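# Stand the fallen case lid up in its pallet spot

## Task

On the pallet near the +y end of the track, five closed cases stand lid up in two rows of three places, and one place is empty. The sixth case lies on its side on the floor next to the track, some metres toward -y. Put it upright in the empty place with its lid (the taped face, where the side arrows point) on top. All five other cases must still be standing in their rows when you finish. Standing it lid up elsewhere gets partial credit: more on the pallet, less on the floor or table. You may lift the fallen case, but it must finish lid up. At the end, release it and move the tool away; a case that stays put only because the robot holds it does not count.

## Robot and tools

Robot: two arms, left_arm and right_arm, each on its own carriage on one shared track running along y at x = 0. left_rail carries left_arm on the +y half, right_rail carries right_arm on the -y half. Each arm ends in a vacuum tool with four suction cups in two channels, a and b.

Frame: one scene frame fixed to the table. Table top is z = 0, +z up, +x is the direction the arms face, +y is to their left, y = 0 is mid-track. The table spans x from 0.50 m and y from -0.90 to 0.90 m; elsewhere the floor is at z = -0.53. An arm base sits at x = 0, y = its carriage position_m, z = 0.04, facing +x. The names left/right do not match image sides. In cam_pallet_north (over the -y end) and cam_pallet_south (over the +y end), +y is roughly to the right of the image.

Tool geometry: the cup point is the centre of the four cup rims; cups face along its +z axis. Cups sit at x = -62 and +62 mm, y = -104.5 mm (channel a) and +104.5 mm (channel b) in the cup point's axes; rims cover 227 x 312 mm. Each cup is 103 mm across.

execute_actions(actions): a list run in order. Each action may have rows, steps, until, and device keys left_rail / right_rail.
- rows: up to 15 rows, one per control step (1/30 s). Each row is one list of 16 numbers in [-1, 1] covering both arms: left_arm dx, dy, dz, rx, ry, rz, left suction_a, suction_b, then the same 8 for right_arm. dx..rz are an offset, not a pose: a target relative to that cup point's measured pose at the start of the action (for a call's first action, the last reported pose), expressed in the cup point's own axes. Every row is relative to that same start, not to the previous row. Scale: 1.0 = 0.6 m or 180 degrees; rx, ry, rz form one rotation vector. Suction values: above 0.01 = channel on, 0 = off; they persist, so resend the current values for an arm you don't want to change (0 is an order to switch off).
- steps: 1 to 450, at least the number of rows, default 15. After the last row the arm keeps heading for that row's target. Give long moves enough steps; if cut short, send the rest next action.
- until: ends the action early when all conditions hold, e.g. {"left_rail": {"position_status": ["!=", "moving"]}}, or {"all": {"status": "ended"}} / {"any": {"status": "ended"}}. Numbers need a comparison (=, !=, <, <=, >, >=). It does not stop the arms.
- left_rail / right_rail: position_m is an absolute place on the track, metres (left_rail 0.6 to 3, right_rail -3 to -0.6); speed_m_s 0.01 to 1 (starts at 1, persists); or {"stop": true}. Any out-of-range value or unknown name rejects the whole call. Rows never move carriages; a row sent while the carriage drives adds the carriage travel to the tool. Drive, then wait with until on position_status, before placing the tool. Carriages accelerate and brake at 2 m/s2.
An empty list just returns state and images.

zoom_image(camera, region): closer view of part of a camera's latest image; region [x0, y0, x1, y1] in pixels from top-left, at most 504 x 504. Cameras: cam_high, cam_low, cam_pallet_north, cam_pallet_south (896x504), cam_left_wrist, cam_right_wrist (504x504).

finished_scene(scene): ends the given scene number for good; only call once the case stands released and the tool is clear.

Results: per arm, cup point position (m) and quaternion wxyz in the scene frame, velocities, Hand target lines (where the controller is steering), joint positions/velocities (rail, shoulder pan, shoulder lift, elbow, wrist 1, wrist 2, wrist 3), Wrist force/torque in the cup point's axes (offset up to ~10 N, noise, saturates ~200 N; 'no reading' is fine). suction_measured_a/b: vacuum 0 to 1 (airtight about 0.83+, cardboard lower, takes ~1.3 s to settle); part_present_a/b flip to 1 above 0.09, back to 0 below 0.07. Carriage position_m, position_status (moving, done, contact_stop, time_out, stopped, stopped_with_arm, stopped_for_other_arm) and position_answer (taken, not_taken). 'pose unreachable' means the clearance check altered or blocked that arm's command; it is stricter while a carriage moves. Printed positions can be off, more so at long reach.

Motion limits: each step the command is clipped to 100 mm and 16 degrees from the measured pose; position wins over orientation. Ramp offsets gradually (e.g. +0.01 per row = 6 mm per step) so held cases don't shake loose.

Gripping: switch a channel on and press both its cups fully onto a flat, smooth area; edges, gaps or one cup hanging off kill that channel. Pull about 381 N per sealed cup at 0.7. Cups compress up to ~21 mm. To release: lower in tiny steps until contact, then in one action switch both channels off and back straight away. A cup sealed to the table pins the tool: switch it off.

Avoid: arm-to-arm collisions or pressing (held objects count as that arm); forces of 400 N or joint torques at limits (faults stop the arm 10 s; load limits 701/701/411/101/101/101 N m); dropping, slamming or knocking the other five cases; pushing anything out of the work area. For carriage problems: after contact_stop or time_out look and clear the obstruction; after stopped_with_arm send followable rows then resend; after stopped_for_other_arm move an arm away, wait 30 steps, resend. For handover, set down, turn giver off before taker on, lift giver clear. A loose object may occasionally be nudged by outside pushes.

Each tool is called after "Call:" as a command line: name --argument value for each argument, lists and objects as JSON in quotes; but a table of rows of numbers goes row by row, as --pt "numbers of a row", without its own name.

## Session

Call:
execute_actions --actions '[]'

Scene clock: 0.00 s.
left_arm: end_effector_position=(+0.8498, +2.7650, +0.4405) suction_measured_a=0.00 part_present_a=0 suction_measured_b=0.00 part_present_b=0 end_effector_quat_wxyz=(-0.000, +0.001, +1.000, -0.000) end_effector_velocity=(-0.000, +0.000, +0.000) end_effector_angular_velocity=(-0.000, -0.000, +0.000) | right_arm: end_effector_position=(+0.8490, -1.0264, +0.4385) suction_measured_a=0.01 part_present_a=0 suction_measured_b=0.01 part_present_b=0 end_effector_quat_wxyz=(-0.002, +0.000, +1.000, -0.000) end_effector_velocity=(+0.000, -0.000, -0.000) end_effector_angular_velocity=(+0.000, +0.000, -0.000)
Joint positions: left_arm=[ 2.766 -0.24  -1.499  2.091 -2.163 -1.571  1.333] | right_arm=[-1.026 -0.24  -1.497  2.093 -2.163 -1.572  1.331]
Joint velocities: left_arm=[ 0.  0. -0.  0. -0. -0. -0.] | right_arm=[ 0. -0.  0. -0.  0. -0.  0.]
Wrist force (N, on the end effector, along its own x y z axes, offset not removed): no reading
Wrist torque (N m, same axes, about the end effector's origin, offset not removed): no reading
Hand target (left_arm): +0.850, +2.765, +0.440; -0.000, +0.001, +1.000, -0.000
Hand target (right_arm): +0.849, -1.026, +0.439; -0.002, +0.000, +1.000, -0.000
left_rail: position_m=2.766 position_m_goal=2.766 speed_m_s=1.00 position_status=done position_answer=taken refusals=0
right_rail: position_m=-1.026 position_m_goal=-1.026 speed_m_s=1.00 position_status=done position_answer=taken refusals=0
camera_calibration (this result's frames):
cam_left_wrist: T_world_to_cam=[[0.0362665, -0.999218, 0.0157361, 2.72417], [-0.849173, -0.0225112, 0.527635, 0.573427], [-0.526868, -0.0324982, -0.849326, 1.00272], [0, 0, 0, 1]] pos_world=[0.916441, 2.76753, 0.506205]
cam_right_wrist: T_world_to_cam=[[0.0588523, -0.998131, 0.0164778, -1.08479], [-0.832753, -0.0399851, 0.552199, 0.450088], [-0.550508, -0.0462201, -0.83355, 0.878035], [0, 0, 0, 1]] pos_world=[0.922019, -1.02418, 0.501223]

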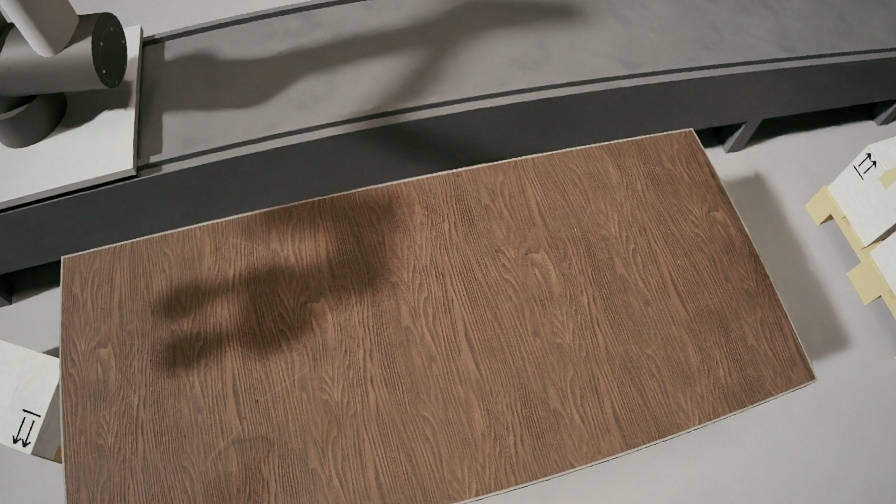

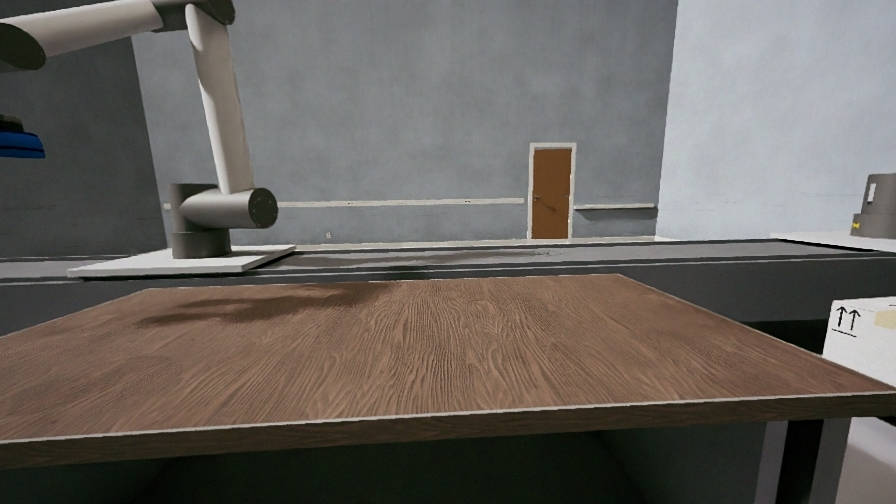

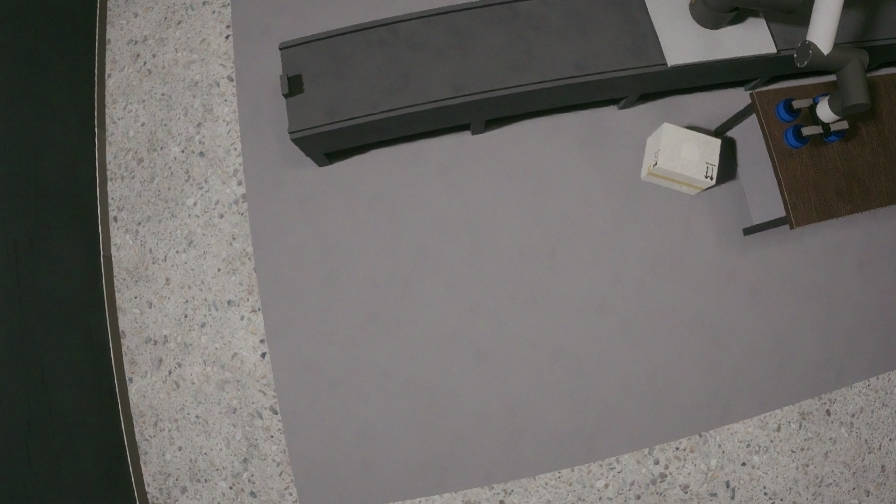

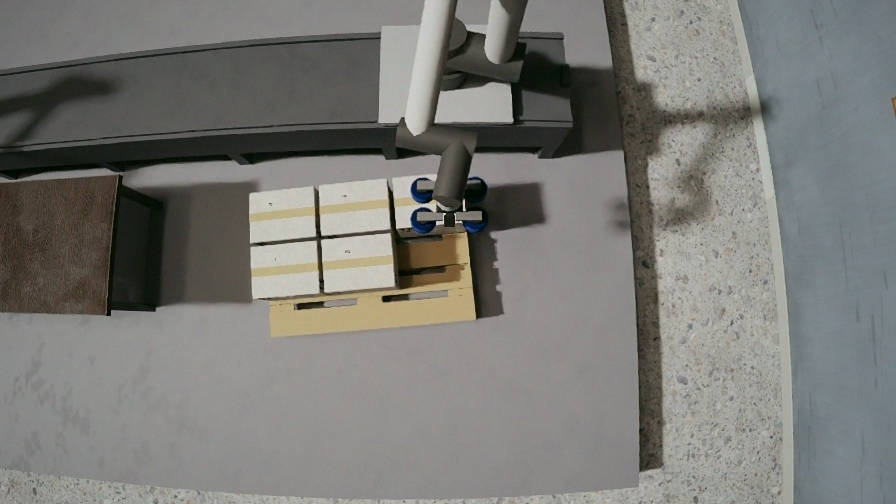

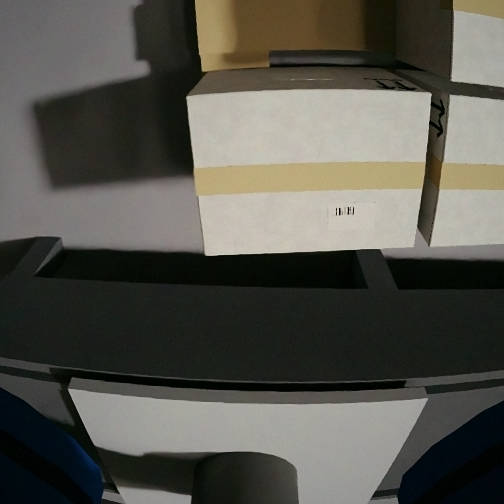

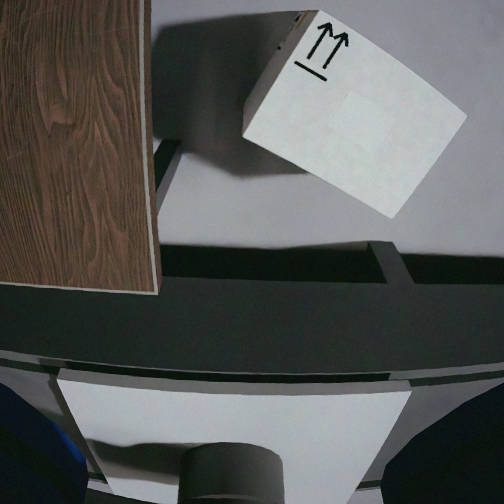

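Call:
zoom_image --camera "cam_right_wrist" --region '[230, 0, 482, 230]'

Region (230, 0, 482, 230) of cam_right_wrist's 504x504 image, scaled by 2.000, with more detail than that image has; it fills the top 460 rows of this view, and the rest is white.

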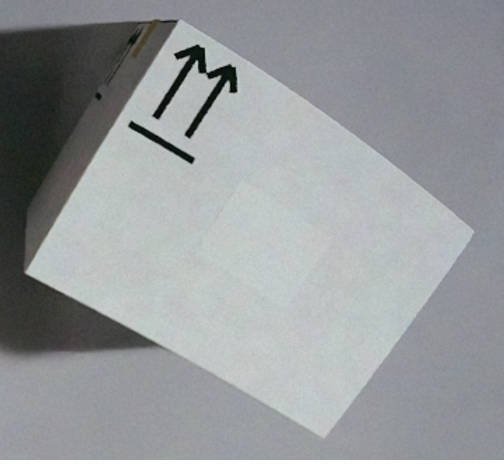

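Call:
execute_actions --actions '[{"left_rail": {"position_m": 1.5}, "steps": 1}]'

Scene clock: 1.87 s.
left_arm: end_effector_position=(+0.8498, +2.7650, +0.4405) suction_measured_a=0.00 part_present_a=0 suction_measured_b=0.00 part_present_b=0 end_effector_quat_wxyz=(-0.000, +0.001, +1.000, -0.000) end_effector_velocity=(-0.000, -0.006, +0.000) end_effector_angular_velocity=(+0.000, -0.000, +0.000) | right_arm: end_effector_position=(+0.8490, -1.0264, +0.4385) suction_measured_a=0.01 part_present_a=0 suction_measured_b=0.01 part_present_b=0 end_effector_quat_wxyz=(-0.002, +0.000, +1.000, -0.000) end_effector_velocity=(+0.000, +0.000, +0.000) end_effector_angular_velocity=(-0.000, -0.000, -0.000)
Joint positions: left_arm=[ 2.766 -0.24  -1.499  2.091 -2.163 -1.571  1.333] | right_arm=[-1.026 -0.24  -1.497  2.093 -2.163 -1.572  1.331]
Joint velocities: left_arm=[-0.006  0.    -0.     0.    -0.     0.    -0.   ] | right_arm=[ 0.  0. -0.  0. -0. -0.  0.]
Wrist force (N, on the end effector, along its own x y z axes, offset not removed): left_arm=[1.4 2.4 -6.2] | right_arm=[-2.5 -5.6 -0.3]
Wrist torque (N m, same axes, about the end effector's origin, offset not removed): left_arm=[0.27 -0.35 -0.13] | right_arm=[-0.55 0.41 -0.37]
Hand target (left_arm): +0.850, +2.763, +0.440; -0.000, +0.001, +1.000, -0.000
Hand target (right_arm): +0.849, -1.026, +0.439; -0.002, +0.000, +1.000, -0.000
left_rail: position_m=2.766 position_m_goal=1.500 speed_m_s=1.00 position_status=moving position_answer=taken refusals=0
right_rail: position_m=-1.026 position_m_goal=-1.026 speed_m_s=1.00 position_status=done position_answer=taken refusals=0
camera_calibration (this result's frames):
cam_left_wrist: T_world_to_cam=[[0.0362669, -0.999218, 0.0157361, 2.72413], [-0.849173, -0.0225115, 0.527635, 0.573427], [-0.526868, -0.0324983, -0.849326, 1.00272], [0, 0, 0, 1]] pos_world=[0.916441, 2.7675, 0.506205]
cam_right_wrist: T_world_to_cam=[[0.0588523, -0.998131, 0.0164777, -1.08479], [-0.832753, -0.0399852, 0.552199, 0.450088], [-0.550508, -0.04622, -0.83355, 0.878035], [0, 0, 0, 1]] pos_world=[0.922019, -1.02418, 0.501223]

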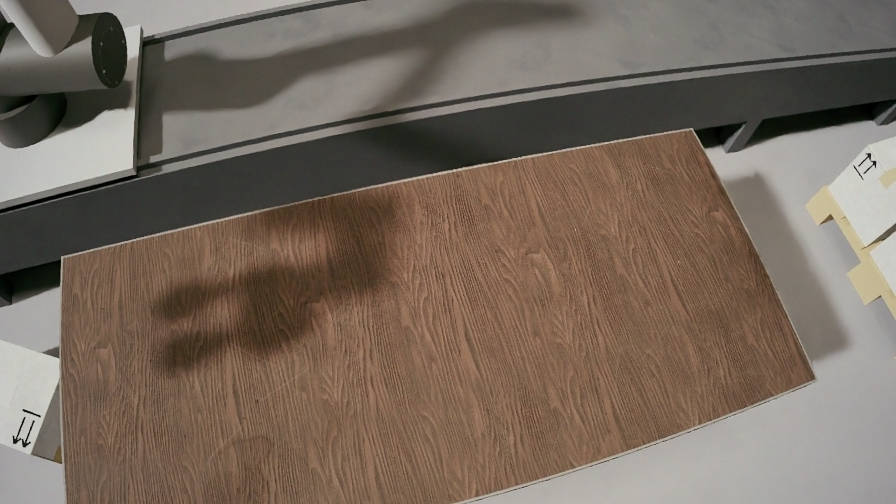

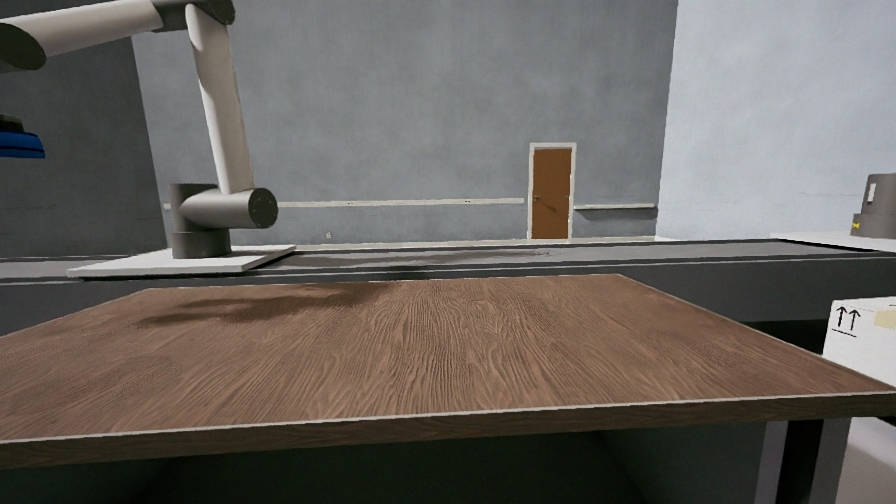

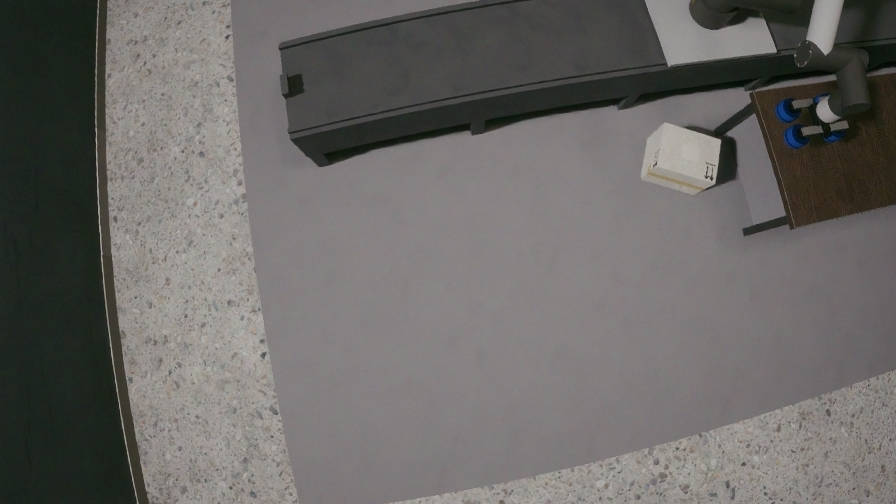

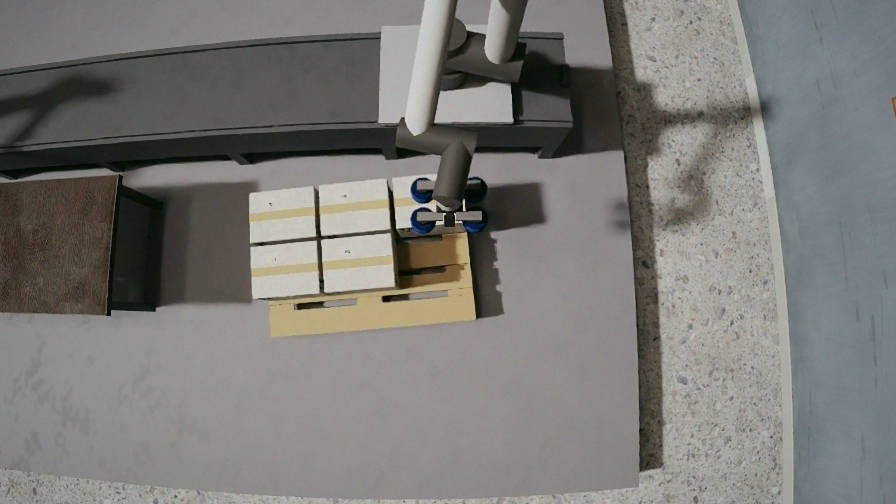

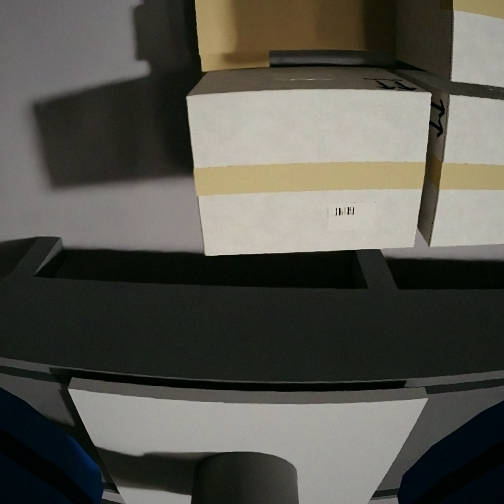

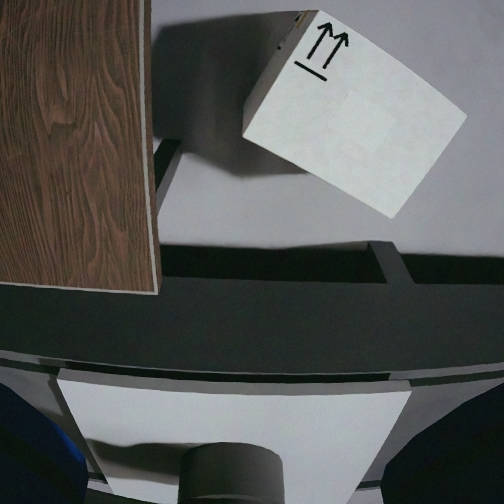

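Call:
execute_actions --actions '[{"right_rail": {"position_m": -1.35}, "steps": 1}]'

Scene clock: 2.87 s.
left_arm: end_effector_position=(+0.8498, +2.0110, +0.4405) suction_measured_a=0.00 part_present_a=0 suction_measured_b=0.00 part_present_b=0 end_effector_quat_wxyz=(-0.000, +0.001, +1.000, -0.000) end_effector_velocity=(-0.000, -1.000, +0.000) end_effector_angular_velocity=(-0.000, -0.000, -0.000) | right_arm: end_effector_position=(+0.8490, -1.0265, +0.4385) suction_measured_a=0.01 part_present_a=0 suction_measured_b=0.01 part_present_b=0 end_effector_quat_wxyz=(-0.002, +0.000, +1.000, -0.000) end_effector_velocity=(+0.000, -0.008, -0.000) end_effector_angular_velocity=(+0.000, +0.000, +0.000)
Joint positions: left_arm=[ 2.012 -0.24  -1.499  2.091 -2.163 -1.571  1.333] | right_arm=[-1.026 -0.24  -1.497  2.093 -2.163 -1.572  1.331]
Joint velocities: left_arm=[-1. -0. -0.  0. -0. -0. -0.] | right_arm=[-0.008  0.     0.    -0.     0.     0.    -0.   ]
Wrist force (N, on the end effector, along its own x y z axes, offset not removed): left_arm=[9.4 -3.4 -9.0] | right_arm=[-1.1 -4.4 0.8]
Wrist torque (N m, same axes, about the end effector's origin, offset not removed): left_arm=[-0.62 -1.51 -0.20] | right_arm=[-0.32 0.19 -0.29]
Hand target (left_arm): +0.850, +1.965, +0.440; -0.000, +0.001, +1.000, -0.000
Hand target (right_arm): +0.849, -1.029, +0.439; -0.002, +0.000, +1.000, -0.000
left_rail: position_m=2.012 position_m_goal=1.500 speed_m_s=1.00 position_status=moving position_answer=taken refusals=0
right_rail: position_m=-1.026 position_m_goal=-1.350 speed_m_s=1.00 position_status=moving position_answer=taken refusals=0
camera_calibration (this result's frames):
cam_left_wrist: T_world_to_cam=[[0.0362819, -0.999218, 0.0157359, 1.97068], [-0.849173, -0.0225244, 0.527635, 0.556478], [-0.526868, -0.0325061, -0.849326, 0.978226], [0, 0, 0, 1]] pos_world=[0.916441, 2.01347, 0.506204]
cam_right_wrist: T_world_to_cam=[[0.0588524, -0.998131, 0.0164778, -1.08484], [-0.832753, -0.0399852, 0.552199, 0.450085], [-0.550508, -0.0462201, -0.83355, 0.878032], [0, 0, 0, 1]] pos_world=[0.922019, -1.02424, 0.501223]

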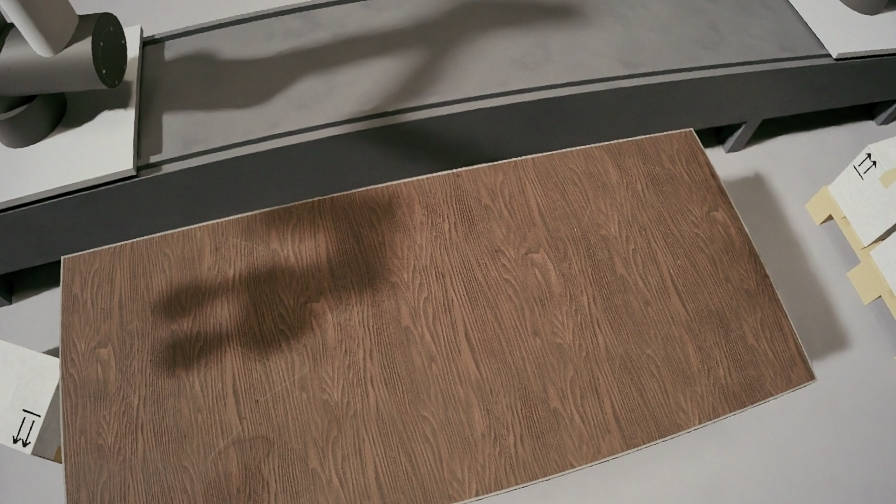

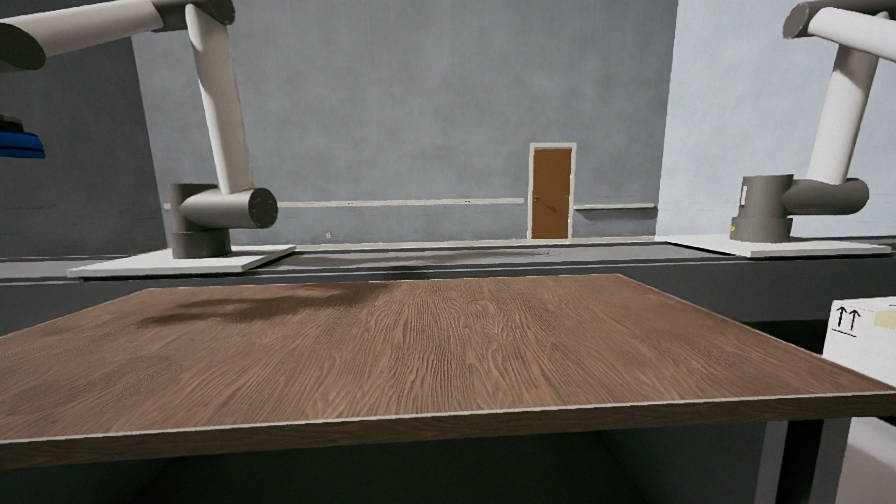

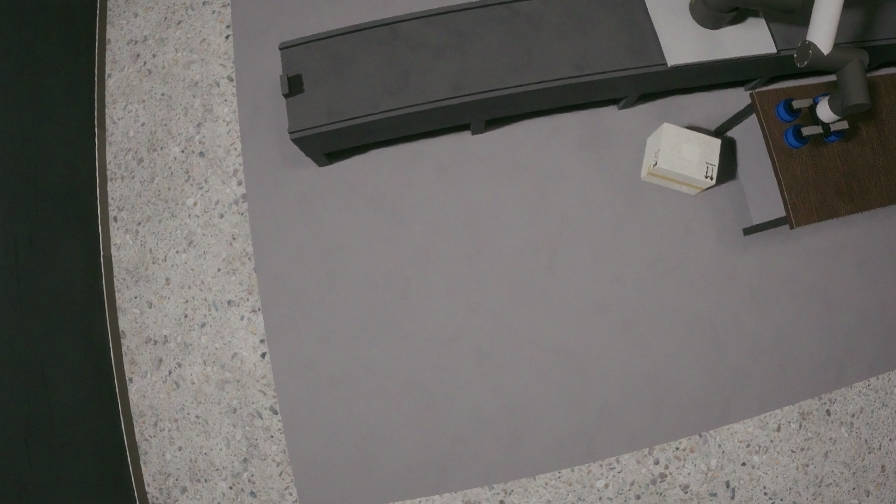

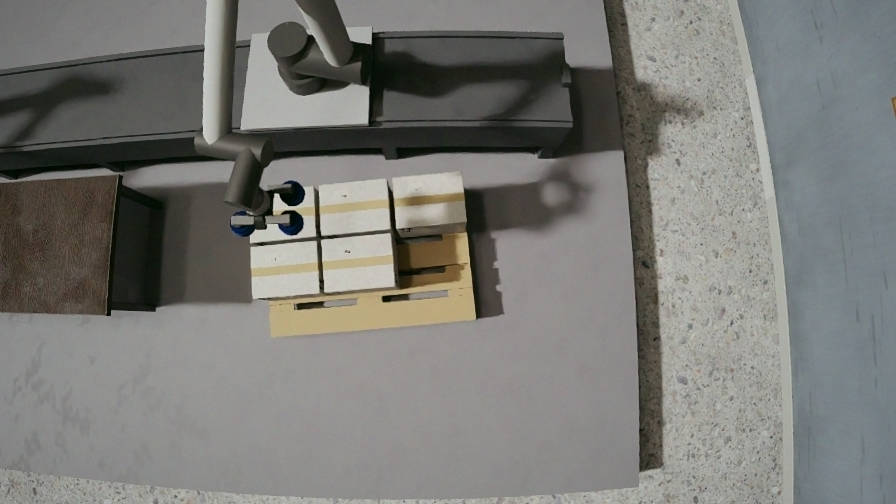

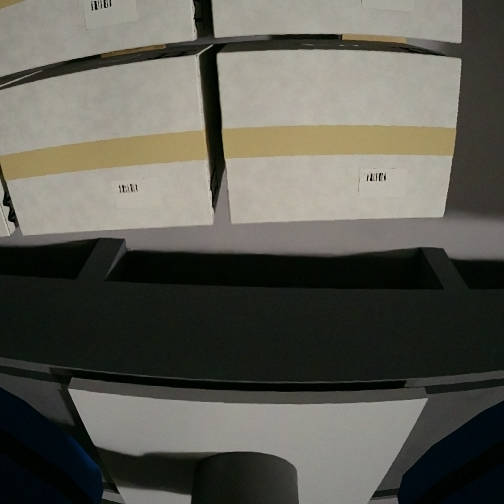

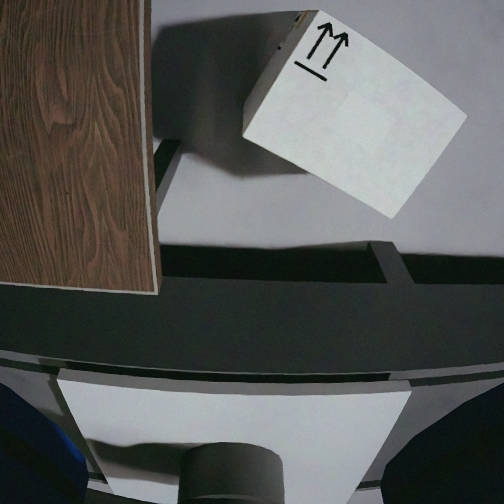

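Call:
zoom_image --camera "cam_pallet_south" --region '[310, 165, 490, 335]'

Region (310, 165, 490, 335) of cam_pallet_south's 896x504 image, scaled by 2.800, with more detail than that image has.

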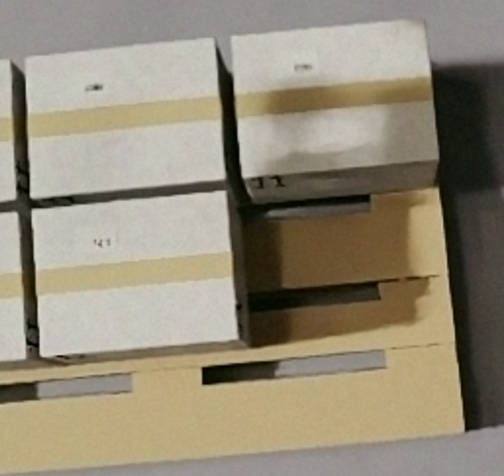

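Scene 2 plan notes: spot ≈ left tool (0.976, 2.695), yaw ≈3.9° CCW from above; fallen case centre (0.737, −1.260), lid direction (0.90, −0.43).

Call:
execute_actions --actions '[]'

Scene clock: 3.40 s.
left_arm: end_effector_position=(+0.8498, +1.5509, +0.4405) suction_measured_a=0.00 part_present_a=0 suction_measured_b=0.00 part_present_b=0 end_effector_quat_wxyz=(-0.000, +0.001, +1.000, -0.000) end_effector_velocity=(+0.000, -0.461, -0.000) end_effector_angular_velocity=(+0.000, +0.000, -0.000) | right_arm: end_effector_position=(+0.8490, -1.2790, +0.4385) suction_measured_a=0.01 part_present_a=0 suction_measured_b=0.01 part_present_b=0 end_effector_quat_wxyz=(-0.002, +0.000, +1.000, -0.000) end_effector_velocity=(-0.000, -0.542, -0.000) end_effector_angular_velocity=(+0.000, +0.000, -0.000)
Joint positions: left_arm=[ 1.552 -0.24  -1.499  2.091 -2.163 -1.571  1.333] | right_arm=[-1.278 -0.24  -1.497  2.093 -2.163 -1.572  1.331]
Joint velocities: left_arm=[-0.461 -0.     0.    -0.     0.    -0.    -0.   ] | right_arm=[-0.542 -0.     0.    -0.     0.     0.    -0.   ]
Wrist force (N, on the end effector, along its own x y z axes, offset not removed): left_arm=[-0.9 -12.9 -9.4] | right_arm=[-0.9 -8.5 2.7]
Wrist torque (N m, same axes, about the end effector's origin, offset not removed): left_arm=[-1.50 -0.16 -0.06] | right_arm=[-0.72 0.21 -0.32]
Hand target (left_arm): +0.850, +1.532, +0.440; -0.000, +0.001, +1.000, -0.000
Hand target (right_arm): +0.849, -1.302, +0.439; -0.002, +0.000, +1.000, -0.000
left_rail: position_m=1.552 position_m_goal=1.500 speed_m_s=1.00 position_status=moving position_answer=taken refusals=0
right_rail: position_m=-1.278 position_m_goal=-1.350 speed_m_s=1.00 position_status=moving position_answer=taken refusals=0
camera_calibration (this result's frames):
cam_left_wrist: T_world_to_cam=[[0.0361923, -0.999221, 0.0157361, 1.51104], [-0.849175, -0.0224481, 0.527635, 0.545998], [-0.526871, -0.032459, -0.849326, 0.9632], [0, 0, 0, 1]] pos_world=[0.916441, 1.55338, 0.506204]
cam_right_wrist: T_world_to_cam=[[0.0588083, -0.998133, 0.0164778, -1.33685], [-0.832755, -0.0399485, 0.552199, 0.440037], [-0.55051, -0.0461958, -0.83355, 0.866394], [0, 0, 0, 1]] pos_world=[0.922019, -1.27676, 0.501223]

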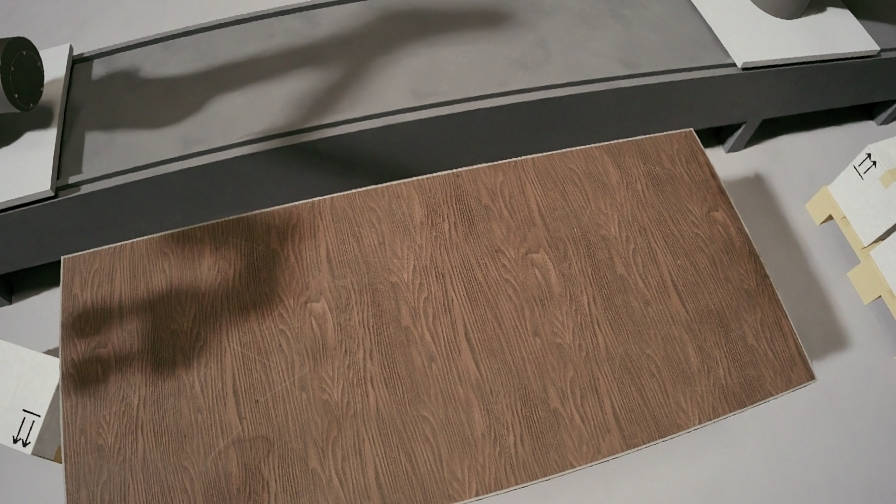

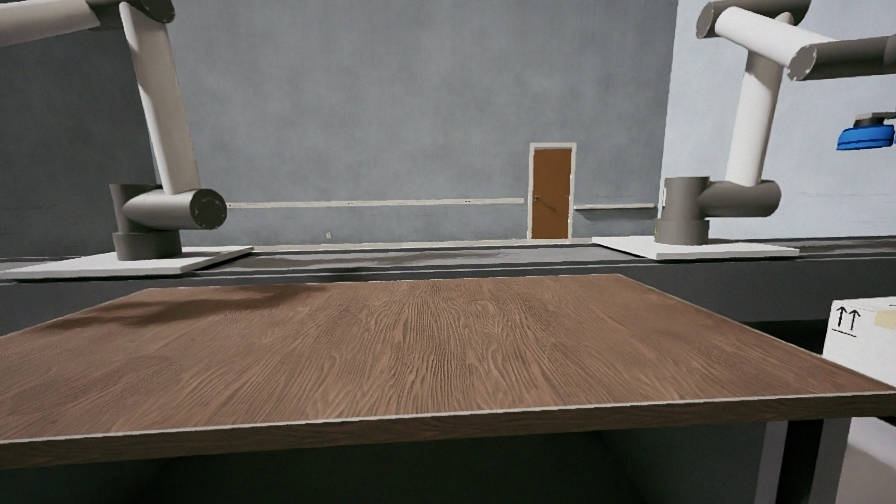

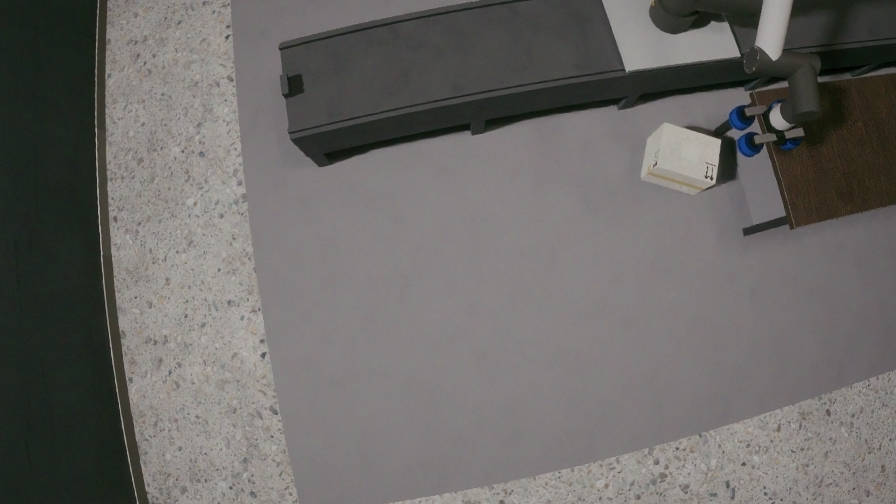

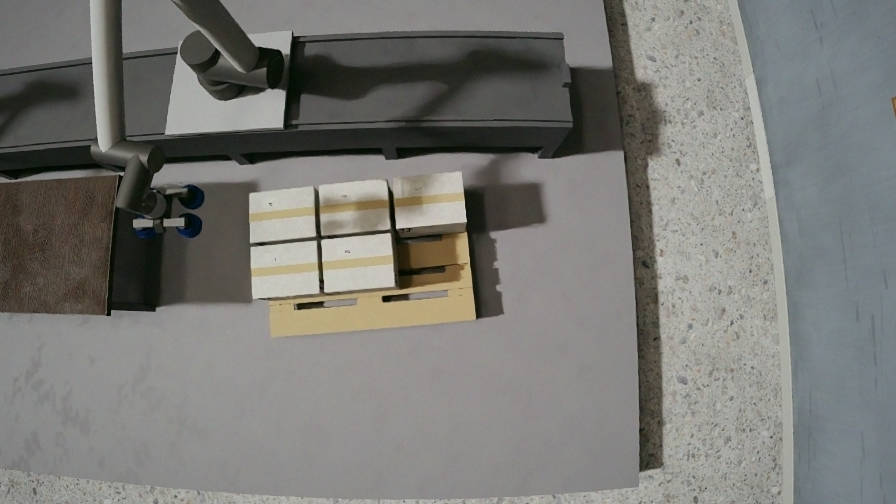

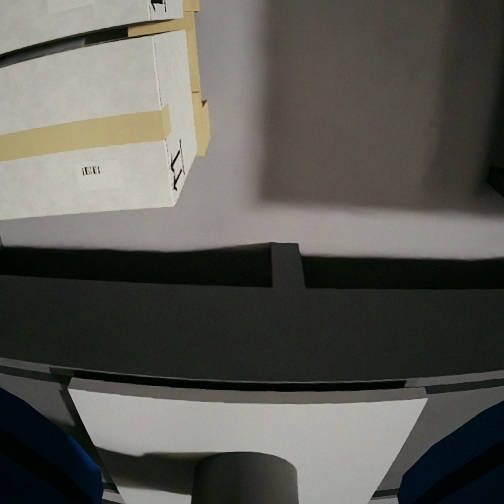

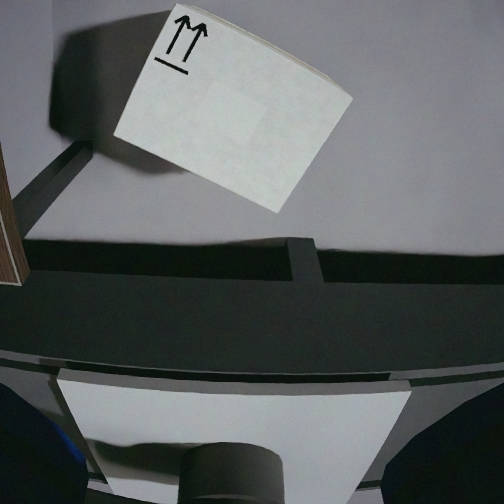

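Call:
execute_actions --actions '[]'

Scene clock: 4.23 s.
left_arm: end_effector_position=(+0.8498, +1.4986, +0.4405) suction_measured_a=0.00 part_present_a=0 suction_measured_b=0.00 part_present_b=0 end_effector_quat_wxyz=(-0.000, +0.001, +1.000, -0.000) end_effector_velocity=(-0.000, +0.000, +0.000) end_effector_angular_velocity=(-0.000, -0.000, +0.000) | right_arm: end_effector_position=(+0.8490, -1.3509, +0.4385) suction_measured_a=0.01 part_present_a=0 suction_measured_b=0.01 part_present_b=0 end_effector_quat_wxyz=(-0.002, +0.000, +1.000, -0.000) end_effector_velocity=(+0.000, +0.000, -0.000) end_effector_angular_velocity=(+0.000, +0.000, +0.000)
Joint positions: left_arm=[ 1.5   -0.24  -1.499  2.091 -2.163 -1.571  1.333] | right_arm=[-1.35  -0.24  -1.497  2.093 -2.163 -1.572  1.331]
Joint velocities: left_arm=[ 0.  0. -0.  0. -0.  0. -0.] | right_arm=[ 0.  0.  0. -0.  0. -0.  0.]
Wrist force (N, on the end effector, along its own x y z axes, offset not removed): left_arm=[-1.4 -12.1 -10.7] | right_arm=[1.4 -2.6 0.1]
Wrist torque (N m, same axes, about the end effector's origin, offset not removed): left_arm=[-1.43 -0.04 0.12] | right_arm=[-0.12 -0.20 -0.36]
Hand target (left_arm): +0.850, +1.499, +0.440; -0.000, +0.001, +1.000, -0.000
Hand target (right_arm): +0.849, -1.351, +0.439; -0.002, +0.000, +1.000, -0.000
left_rail: position_m=1.500 position_m_goal=1.500 speed_m_s=1.00 position_status=done position_answer=taken refusals=0
right_rail: position_m=-1.350 position_m_goal=-1.350 speed_m_s=1.00 position_status=done position_answer=taken refusals=0
camera_calibration (this result's frames):
cam_left_wrist: T_world_to_cam=[[0.0362672, -0.999218, 0.0157362, 1.45872], [-0.849173, -0.0225117, 0.527635, 0.544919], [-0.526868, -0.0324985, -0.849326, 0.96156], [0, 0, 0, 1]] pos_world=[0.916441, 1.5011, 0.506205]
cam_right_wrist: T_world_to_cam=[[0.0588463, -0.998131, 0.0164776, -1.40868], [-0.832753, -0.0399803, 0.552199, 0.437119], [-0.550508, -0.0462167, -0.83355, 0.863041], [0, 0, 0, 1]] pos_world=[0.922019, -1.34868, 0.501223]

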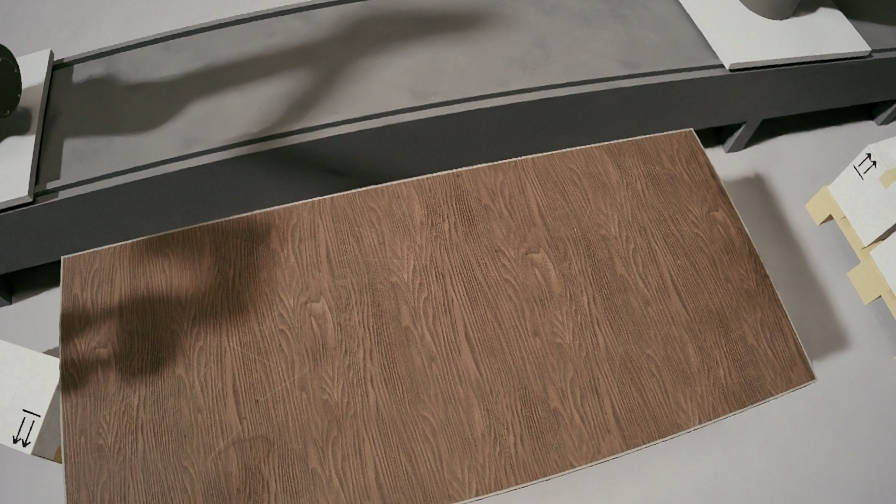

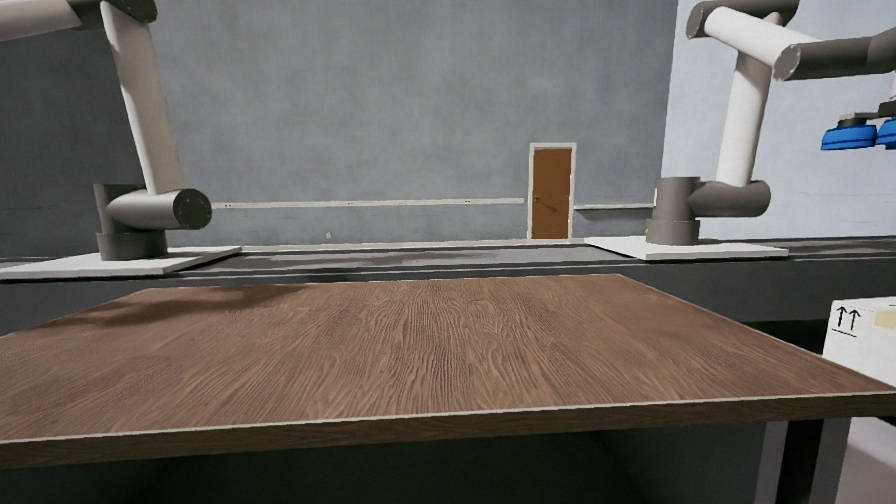

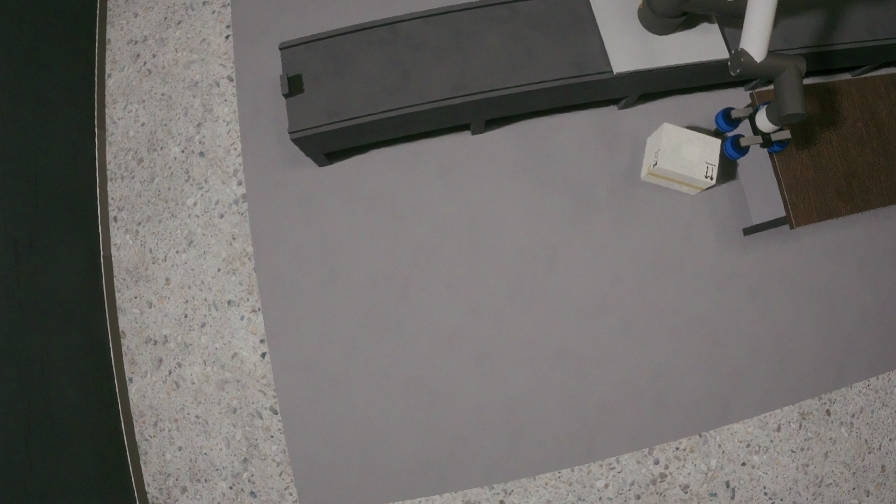

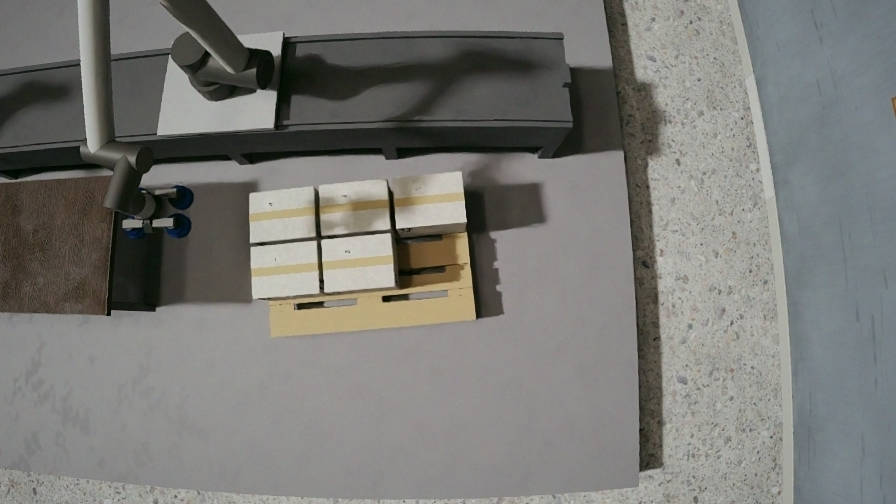

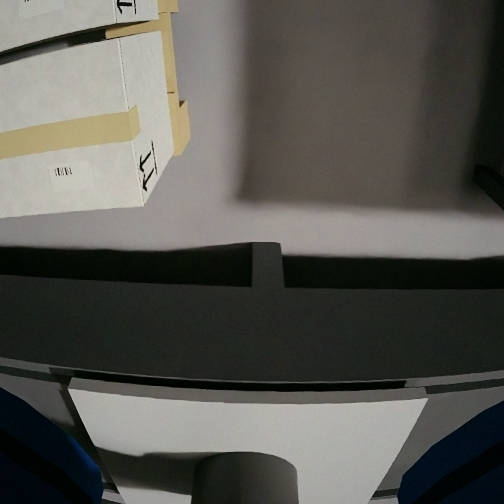

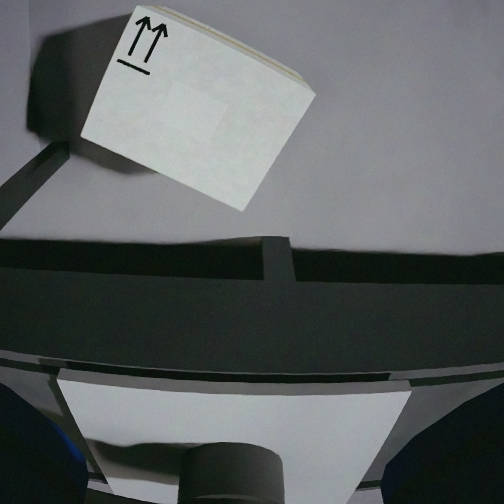

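Call:
zoom_image --camera "cam_right_wrist" --region '[60, 0, 340, 230]'

Region (60, 0, 340, 230) of cam_right_wrist's 504x504 image, scaled by 1.800, with more detail than that image has; it fills the top 414 rows of this view, and the rest is white.

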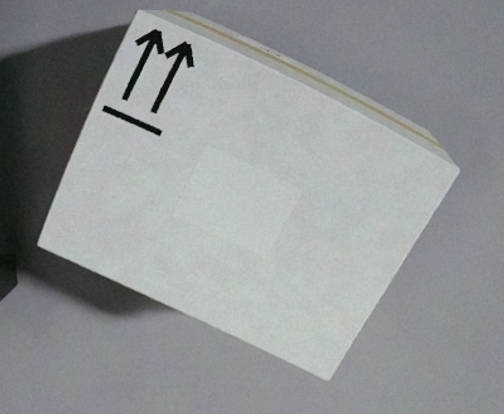

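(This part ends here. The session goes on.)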